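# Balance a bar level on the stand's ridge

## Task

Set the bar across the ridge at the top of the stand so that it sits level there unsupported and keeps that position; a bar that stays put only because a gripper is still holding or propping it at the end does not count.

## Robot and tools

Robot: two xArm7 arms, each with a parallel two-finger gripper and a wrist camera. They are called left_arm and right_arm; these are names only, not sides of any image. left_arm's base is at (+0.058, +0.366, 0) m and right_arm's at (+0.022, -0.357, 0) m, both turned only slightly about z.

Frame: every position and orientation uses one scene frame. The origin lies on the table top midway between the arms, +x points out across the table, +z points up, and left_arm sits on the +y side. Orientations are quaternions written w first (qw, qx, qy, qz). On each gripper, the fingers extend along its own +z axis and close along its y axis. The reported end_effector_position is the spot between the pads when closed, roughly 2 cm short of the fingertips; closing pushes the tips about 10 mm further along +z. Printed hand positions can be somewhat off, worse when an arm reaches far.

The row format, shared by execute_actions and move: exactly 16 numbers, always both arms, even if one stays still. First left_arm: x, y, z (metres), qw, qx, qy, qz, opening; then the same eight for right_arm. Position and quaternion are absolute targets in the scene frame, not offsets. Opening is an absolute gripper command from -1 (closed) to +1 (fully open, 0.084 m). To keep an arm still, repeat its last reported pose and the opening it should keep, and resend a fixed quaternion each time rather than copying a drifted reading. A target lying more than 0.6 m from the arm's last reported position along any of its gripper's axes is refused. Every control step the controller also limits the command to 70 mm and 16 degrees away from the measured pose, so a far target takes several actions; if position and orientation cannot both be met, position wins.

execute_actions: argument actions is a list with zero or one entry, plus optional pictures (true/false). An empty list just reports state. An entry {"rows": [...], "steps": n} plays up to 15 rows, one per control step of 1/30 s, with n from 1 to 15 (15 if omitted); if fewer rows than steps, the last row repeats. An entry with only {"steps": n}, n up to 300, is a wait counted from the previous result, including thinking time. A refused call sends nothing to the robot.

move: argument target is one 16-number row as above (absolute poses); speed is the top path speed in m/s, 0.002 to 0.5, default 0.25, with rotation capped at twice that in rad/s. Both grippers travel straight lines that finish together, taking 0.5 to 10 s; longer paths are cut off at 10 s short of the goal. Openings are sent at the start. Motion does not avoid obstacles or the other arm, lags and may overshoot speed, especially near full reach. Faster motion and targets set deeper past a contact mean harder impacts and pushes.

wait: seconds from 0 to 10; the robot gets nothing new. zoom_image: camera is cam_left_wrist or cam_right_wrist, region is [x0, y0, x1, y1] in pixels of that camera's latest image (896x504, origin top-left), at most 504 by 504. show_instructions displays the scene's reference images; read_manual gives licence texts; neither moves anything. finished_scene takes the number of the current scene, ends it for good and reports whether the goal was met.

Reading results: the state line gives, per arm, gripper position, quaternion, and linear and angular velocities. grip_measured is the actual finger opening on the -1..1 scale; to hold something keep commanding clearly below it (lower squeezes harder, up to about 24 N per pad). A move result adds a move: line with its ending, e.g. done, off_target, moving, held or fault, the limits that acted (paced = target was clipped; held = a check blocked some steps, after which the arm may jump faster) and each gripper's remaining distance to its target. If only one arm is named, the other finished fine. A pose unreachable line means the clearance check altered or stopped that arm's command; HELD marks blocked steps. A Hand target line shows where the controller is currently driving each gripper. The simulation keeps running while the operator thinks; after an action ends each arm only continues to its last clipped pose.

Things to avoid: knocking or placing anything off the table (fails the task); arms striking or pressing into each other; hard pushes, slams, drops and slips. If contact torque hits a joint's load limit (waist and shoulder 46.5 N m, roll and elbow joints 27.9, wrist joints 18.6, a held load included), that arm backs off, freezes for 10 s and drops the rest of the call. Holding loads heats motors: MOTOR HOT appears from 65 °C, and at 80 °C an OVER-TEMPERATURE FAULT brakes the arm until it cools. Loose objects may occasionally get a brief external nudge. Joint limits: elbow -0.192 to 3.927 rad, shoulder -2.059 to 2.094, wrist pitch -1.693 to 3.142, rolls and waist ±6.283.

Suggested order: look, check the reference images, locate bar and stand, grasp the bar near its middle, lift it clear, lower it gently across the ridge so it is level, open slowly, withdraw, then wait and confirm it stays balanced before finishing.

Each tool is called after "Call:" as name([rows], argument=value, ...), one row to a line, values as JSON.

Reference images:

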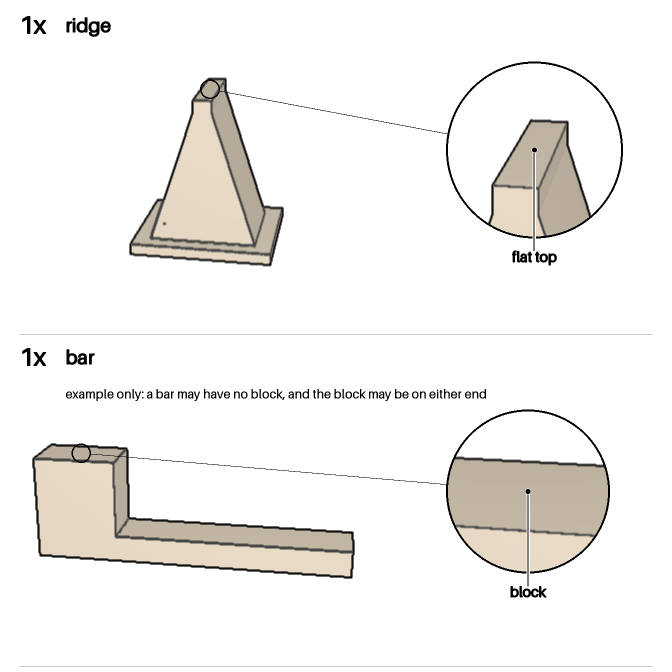

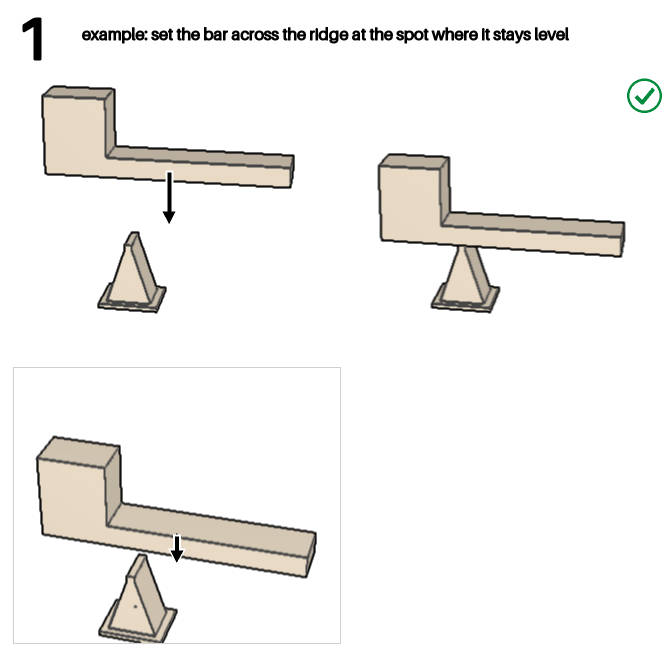

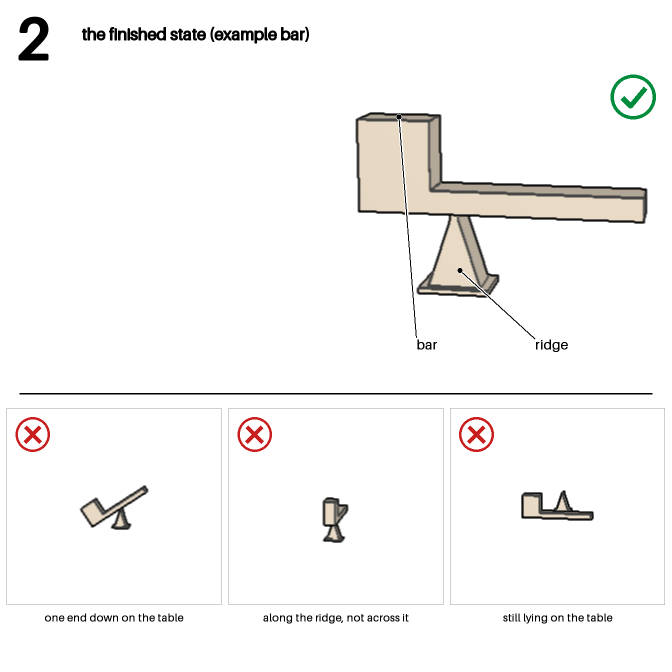

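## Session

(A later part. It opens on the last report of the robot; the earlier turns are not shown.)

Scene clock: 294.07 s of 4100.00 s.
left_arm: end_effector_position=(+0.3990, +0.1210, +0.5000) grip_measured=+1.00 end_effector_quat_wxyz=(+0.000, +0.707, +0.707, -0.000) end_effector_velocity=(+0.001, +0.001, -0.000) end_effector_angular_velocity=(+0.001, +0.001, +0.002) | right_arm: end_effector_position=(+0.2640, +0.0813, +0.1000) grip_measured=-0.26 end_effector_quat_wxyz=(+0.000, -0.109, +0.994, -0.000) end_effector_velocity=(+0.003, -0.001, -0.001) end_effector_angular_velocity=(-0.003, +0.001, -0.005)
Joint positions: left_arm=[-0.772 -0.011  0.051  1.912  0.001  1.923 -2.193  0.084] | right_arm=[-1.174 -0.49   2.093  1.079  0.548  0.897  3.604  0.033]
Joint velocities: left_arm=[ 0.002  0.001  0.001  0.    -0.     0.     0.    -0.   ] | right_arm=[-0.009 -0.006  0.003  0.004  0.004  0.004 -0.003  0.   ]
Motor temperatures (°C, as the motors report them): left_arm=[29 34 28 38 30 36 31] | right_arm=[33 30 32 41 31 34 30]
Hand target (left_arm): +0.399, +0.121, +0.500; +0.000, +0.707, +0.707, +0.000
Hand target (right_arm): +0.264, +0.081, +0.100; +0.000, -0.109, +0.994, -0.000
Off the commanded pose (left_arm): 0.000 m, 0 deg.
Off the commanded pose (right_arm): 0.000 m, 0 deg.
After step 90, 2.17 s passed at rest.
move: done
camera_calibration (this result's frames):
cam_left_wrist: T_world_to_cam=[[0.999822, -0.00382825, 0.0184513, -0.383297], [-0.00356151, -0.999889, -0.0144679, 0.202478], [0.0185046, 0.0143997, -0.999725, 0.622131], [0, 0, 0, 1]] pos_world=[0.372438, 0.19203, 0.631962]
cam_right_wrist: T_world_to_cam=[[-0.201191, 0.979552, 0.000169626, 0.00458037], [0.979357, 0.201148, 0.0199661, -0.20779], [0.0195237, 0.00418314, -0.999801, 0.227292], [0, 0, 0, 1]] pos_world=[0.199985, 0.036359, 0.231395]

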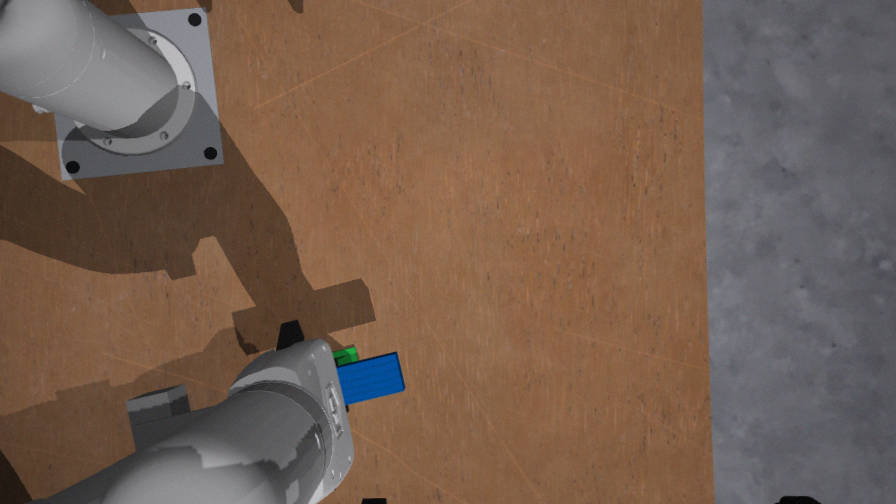

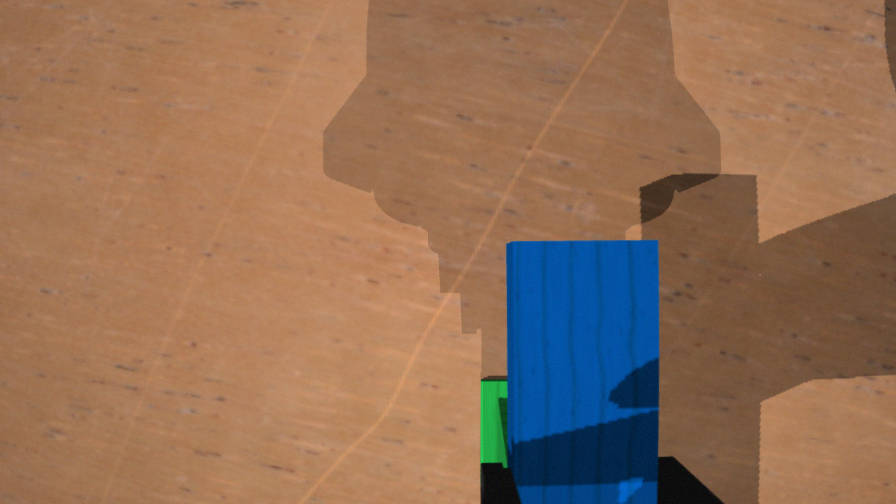

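The stand is lined up, and the support point works out to about 6.7 cm from the far end. I'll lower the bar to just above the ridge and release.

Call:
move(target=[0.399, 0.121, 0.50, 0, 0.707, 0.707, 0, 1, 0.2644, 0.0813, 0.0735, 0, 0.108, -0.994, 0, -0.6], speed=0.02)

Call:
move(target=[0.399, 0.121, 0.50, 0, 0.707, 0.707, 0, 1, 0.2644, 0.0813, 0.0735, 0, 0.108, -0.994, 0, 0.2])

Scene clock: 301.07 s of 4100.00 s.
left_arm: end_effector_position=(+0.3990, +0.1210, +0.5000) grip_measured=+1.00 end_effector_quat_wxyz=(+0.000, +0.707, +0.707, -0.000) end_effector_velocity=(-0.000, -0.000, -0.000) end_effector_angular_velocity=(+0.000, +0.001, -0.001) | right_arm: end_effector_position=(+0.2644, +0.0813, +0.0736) grip_measured=-0.26 end_effector_quat_wxyz=(-0.000, -0.108, +0.994, -0.000) end_effector_velocity=(+0.002, +0.000, -0.001) end_effector_angular_velocity=(+0.002, -0.003, -0.003)
Joint positions: left_arm=[-0.772 -0.011  0.051  1.912  0.001  1.923 -2.193  0.084] | right_arm=[-1.219 -0.54   2.151  1.068  0.61   0.849  3.566  0.033]
Joint velocities: left_arm=[-0.     0.    -0.001 -0.    -0.     0.    -0.     0.   ] | right_arm=[-0.004 -0.004  0.003  0.001  0.004 -0.005 -0.002  0.   ]
Motor temperatures (°C, as the motors report them): left_arm=[29 34 28 38 30 36 31] | right_arm=[33 30 32 41 31 34 30]
Hand target (left_arm): +0.399, +0.121, +0.500; -0.000, +0.707, +0.707, -0.000
Hand target (right_arm): +0.264, +0.081, +0.073; -0.000, -0.108, +0.994, -0.000
Off the commanded pose (left_arm): 0.000 m, 0 deg.
Off the commanded pose (right_arm): 0.000 m, 0 deg.
After step 90, 2.43 s passed at rest.
move: done
camera_calibration (this result's frames):
cam_left_wrist: T_world_to_cam=[[0.999822, -0.00382816, 0.0184514, -0.383297], [-0.00356142, -0.999889, -0.0144678, 0.202478], [0.0185047, 0.0143995, -0.999725, 0.622131], [0, 0, 0, 1]] pos_world=[0.372438, 0.19203, 0.631962]
cam_right_wrist: T_world_to_cam=[[-0.199601, 0.979877, 0.000262562, 0.00417247], [0.979693, 0.199558, 0.0194373, -0.20757], [0.0189938, 0.00413693, -0.999811, 0.201043], [0, 0, 0, 1]] pos_world=[0.200369, 0.036502, 0.205038]

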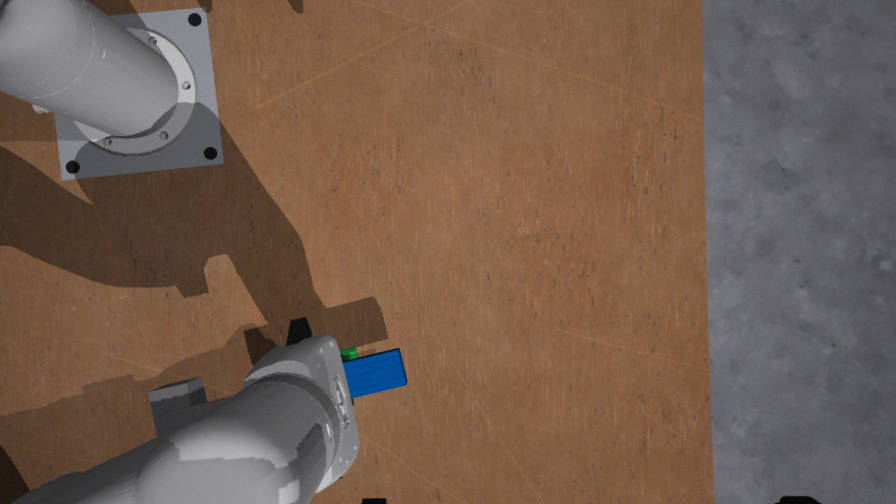

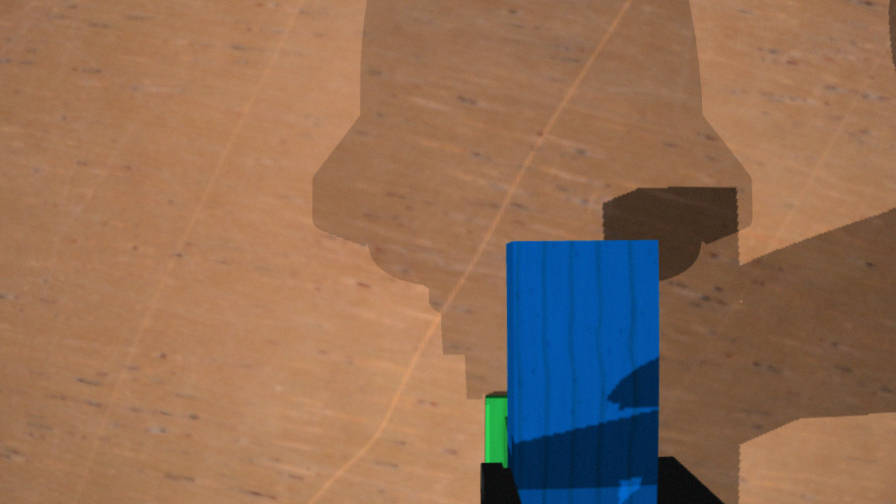

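Scene clock: 301.77 s of 4100.00 s.
left_arm: end_effector_position=(+0.3990, +0.1210, +0.5000) grip_measured=+1.00 end_effector_quat_wxyz=(+0.000, +0.707, +0.707, +0.000) end_effector_velocity=(-0.000, -0.000, -0.000) end_effector_angular_velocity=(-0.000, -0.000, +0.000) | right_arm: end_effector_position=(+0.2644, +0.0813, +0.0735) grip_measured=+0.19 end_effector_quat_wxyz=(+0.000, -0.108, +0.994, +0.000) end_effector_velocity=(-0.000, +0.000, -0.000) end_effector_angular_velocity=(-0.001, -0.000, +0.000)
Joint positions: left_arm=[-0.772 -0.011  0.051  1.912  0.001  1.923 -2.193  0.084] | right_arm=[-1.219 -0.54   2.151  1.067  0.61   0.849  3.566  0.052]
Joint velocities: left_arm=[-0.002  0.     0.001  0.    -0.    -0.    -0.001 -0.   ] | right_arm=[-0.001 -0.     0.001  0.001 -0.001  0.     0.     0.   ]
Motor temperatures (°C, as the motors report them): left_arm=[29 34 28 38 30 36 31] | right_arm=[33 30 32 41 31 34 30]
Hand target (left_arm): +0.399, +0.121, +0.500; -0.000, +0.707, +0.707, -0.000
Hand target (right_arm): +0.264, +0.081, +0.073; -0.000, -0.108, +0.994, +0.000
Off the commanded pose (left_arm): 0.000 m, 0 deg.
Off the commanded pose (right_arm): 0.000 m, 0 deg.
move: done
camera_calibration (this result's frames):
cam_left_wrist: T_world_to_cam=[[0.999822, -0.00382814, 0.0184514, -0.383297], [-0.0035614, -0.999889, -0.0144679, 0.202478], [0.0185047, 0.0143997, -0.999725, 0.622131], [0, 0, 0, 1]] pos_world=[0.372438, 0.19203, 0.631962]
cam_right_wrist: T_world_to_cam=[[-0.199561, 0.979885, 0.000271697, 0.00420426], [0.979701, 0.199518, 0.0194703, -0.207561], [0.0190245, 0.0041517, -0.99981, 0.200961], [0, 0, 0, 1]] pos_world=[0.200364, 0.0364582, 0.204963]

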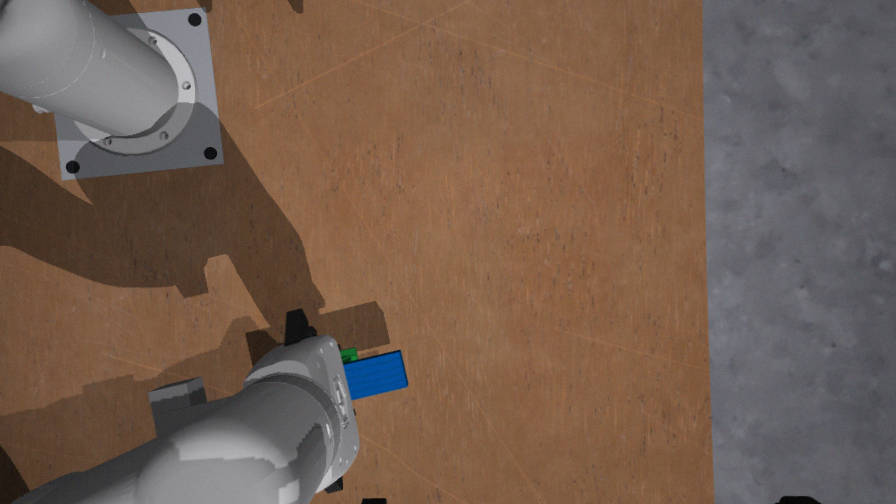

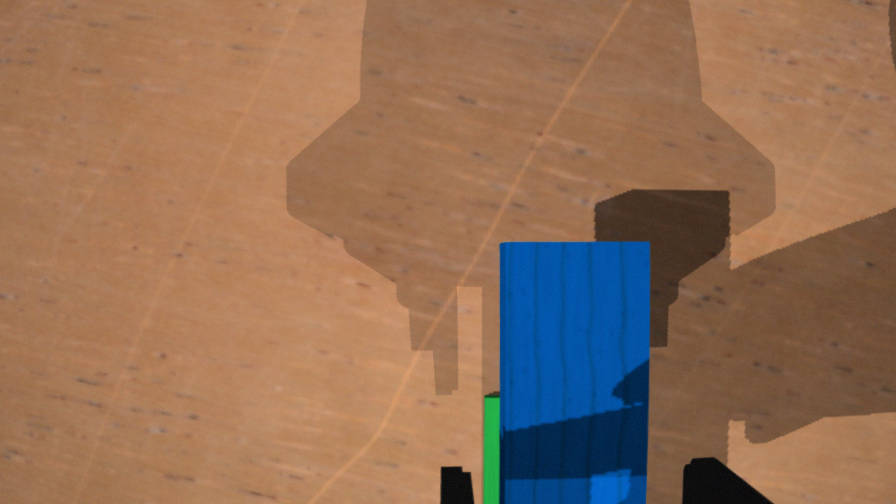

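The bar is staying level with the gripper open. I'll pull the gripper straight up slowly, move it clear, and check that the bar stays put.

Call:
move(target=[0.399, 0.121, 0.50, 0, 0.707, 0.707, 0, 1, 0.2644, 0.0813, 0.20, 0, 0.108, -0.994, 0, 1], speed=0.08)

Call:
wait(seconds=5)

Scene clock: 309.07 s of 4100.00 s.
left_arm: end_effector_position=(+0.3990, +0.1210, +0.5000) grip_measured=+1.00 end_effector_quat_wxyz=(-0.000, +0.707, +0.707, -0.000) end_effector_velocity=(+0.000, -0.000, -0.000) end_effector_angular_velocity=(+0.001, +0.001, -0.001) | right_arm: end_effector_position=(+0.2643, +0.0810, +0.1999) grip_measured=+1.00 end_effector_quat_wxyz=(-0.000, -0.108, +0.994, -0.000) end_effector_velocity=(-0.000, +0.000, +0.002) end_effector_angular_velocity=(+0.001, -0.002, +0.002)
Joint positions: left_arm=[-0.772 -0.011  0.051  1.912  0.001  1.923 -2.193  0.084] | right_arm=[-1.029 -0.314  1.919  1.191  0.331  1.104  3.748  0.084]
Joint velocities: left_arm=[-0.001  0.001  0.    -0.    -0.     0.     0.001  0.   ] | right_arm=[ 0.006  0.004 -0.004  0.002 -0.006  0.003  0.003  0.   ]
Motor temperatures (°C, as the motors report them): left_arm=[29 34 28 38 30 36 31] | right_arm=[33 30 32 40 31 34 30]
Hand target (left_arm): +0.399, +0.121, +0.500; +0.000, +0.707, +0.707, +0.000
Hand target (right_arm): +0.264, +0.081, +0.200; +0.000, -0.108, +0.994, +0.000
Off the commanded pose (left_arm): 0.000 m, 0 deg.
Off the commanded pose (right_arm): 0.000 m, 0 deg.
After step 90, 2.33 s passed at rest.
move: done
camera_calibration (this result's frames):
cam_left_wrist: T_world_to_cam=[[0.999822, -0.0038283, 0.0184511, -0.383297], [-0.00356156, -0.999889, -0.014468, 0.202478], [0.0185045, 0.0143997, -0.999725, 0.622131], [0, 0, 0, 1]] pos_world=[0.372438, 0.19203, 0.631962]
cam_right_wrist: T_world_to_cam=[[-0.199415, 0.979915, -0.000156347, 0.00451978], [0.979731, 0.19938, 0.0193766, -0.209803], [0.0190186, 0.00371079, -0.999812, 0.327351], [0, 0, 0, 1]] pos_world=[0.200226, 0.0361867, 0.331355]

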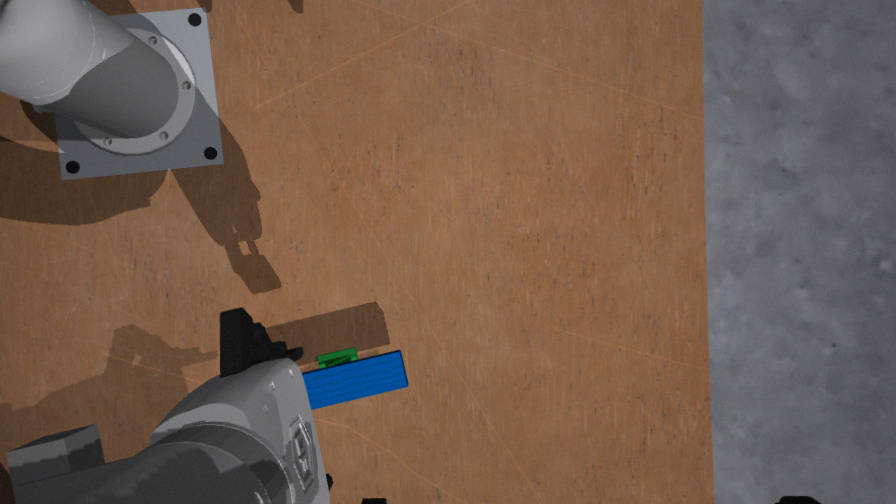

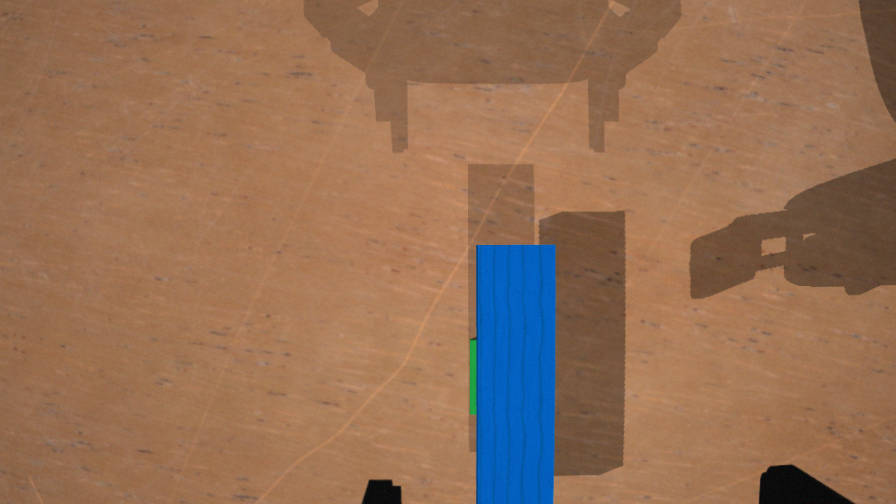

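Scene clock: 314.07 s of 4100.00 s.
left_arm: end_effector_position=(+0.3990, +0.1210, +0.5000) grip_measured=+1.00 end_effector_quat_wxyz=(-0.000, +0.707, +0.707, -0.000) end_effector_velocity=(-0.000, +0.000, +0.000) end_effector_angular_velocity=(-0.001, -0.000, +0.001) | right_arm: end_effector_position=(+0.2644, +0.0810, +0.2002) grip_measured=+1.00 end_effector_quat_wxyz=(+0.000, -0.108, +0.994, +0.000) end_effector_velocity=(+0.001, -0.001, -0.000) end_effector_angular_velocity=(-0.003, -0.000, -0.002)
Joint positions: left_arm=[-0.772 -0.011  0.051  1.912  0.001  1.923 -2.193  0.084] | right_arm=[-1.029 -0.314  1.919  1.192  0.331  1.104  3.748  0.084]
Joint velocities: left_arm=[ 0.001 -0.001  0.    -0.    -0.    -0.    -0.     0.   ] | right_arm=[-0.002 -0.001 -0.001  0.    -0.001  0.002 -0.    -0.   ]
Motor temperatures (°C, as the motors report them): left_arm=[29 34 28 38 30 36 31] | right_arm=[33 30 32 41 31 34 30]
Hand target (left_arm): +0.399, +0.121, +0.500; +0.000, +0.707, +0.707, +0.000
Hand target (right_arm): +0.264, +0.081, +0.200; +0.000, -0.108, +0.994, +0.000
Off the commanded pose (left_arm): 0.000 m, 0 deg.
Off the commanded pose (right_arm): 0.000 m, 0 deg.
Steps of this call (steps 1 to 90: nothing new was sent; then 2.00 s passed at rest). Readings (end_effector_position):
1: left_arm (+0.3990, +0.1210, +0.5000) | right_arm (+0.2643, +0.0810, +0.1999)
2: left_arm (+0.3990, +0.1210, +0.5000) | right_arm (+0.2643, +0.0810, +0.2000)
4: left_arm (+0.3990, +0.1210, +0.5000) | right_arm (+0.2644, +0.0810, +0.2001)
8: left_arm (+0.3990, +0.1210, +0.5000) | right_arm (+0.2644, +0.0810, +0.2002)
90: the state above
camera_calibration (this result's frames):
cam_left_wrist: T_world_to_cam=[[0.999822, -0.00382822, 0.018451, -0.383297], [-0.00356148, -0.999889, -0.0144681, 0.202478], [0.0185044, 0.0143998, -0.999725, 0.622131], [0, 0, 0, 1]] pos_world=[0.372438, 0.19203, 0.631962]
cam_right_wrist: T_world_to_cam=[[-0.199273, 0.979944, 0.000277607, 0.00436077], [0.979755, 0.199229, 0.0196806, -0.210005], [0.0192306, 0.0041938, -0.999806, 0.327599], [0, 0, 0, 1]] pos_world=[0.200323, 0.036192, 0.331668]

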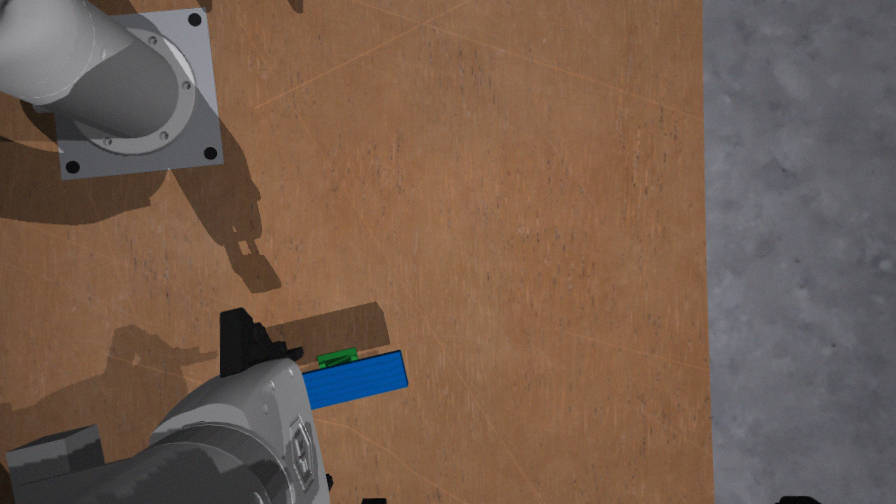

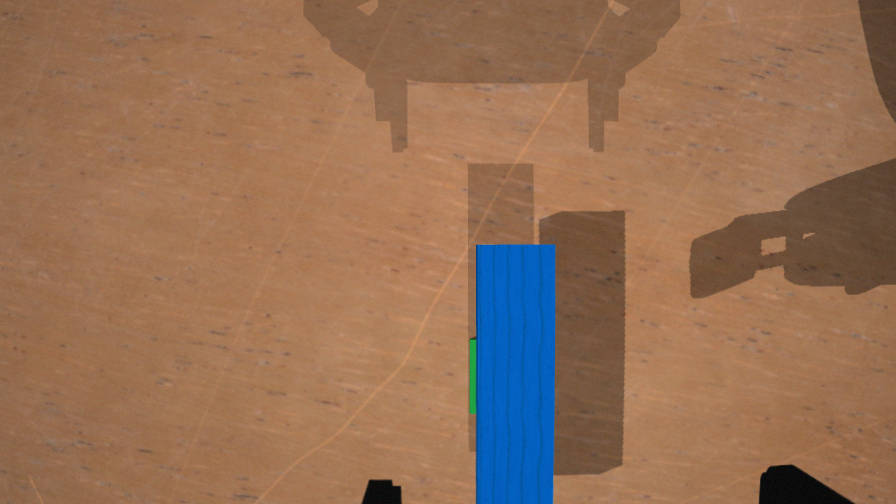

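The bar has stayed level on the ridge for more than 10 s with the robot clear of it, and its shadow is an even width along its length. Ending scene 1.

Call:
finished_scene(scene=1)

The scene is finished: the task was done.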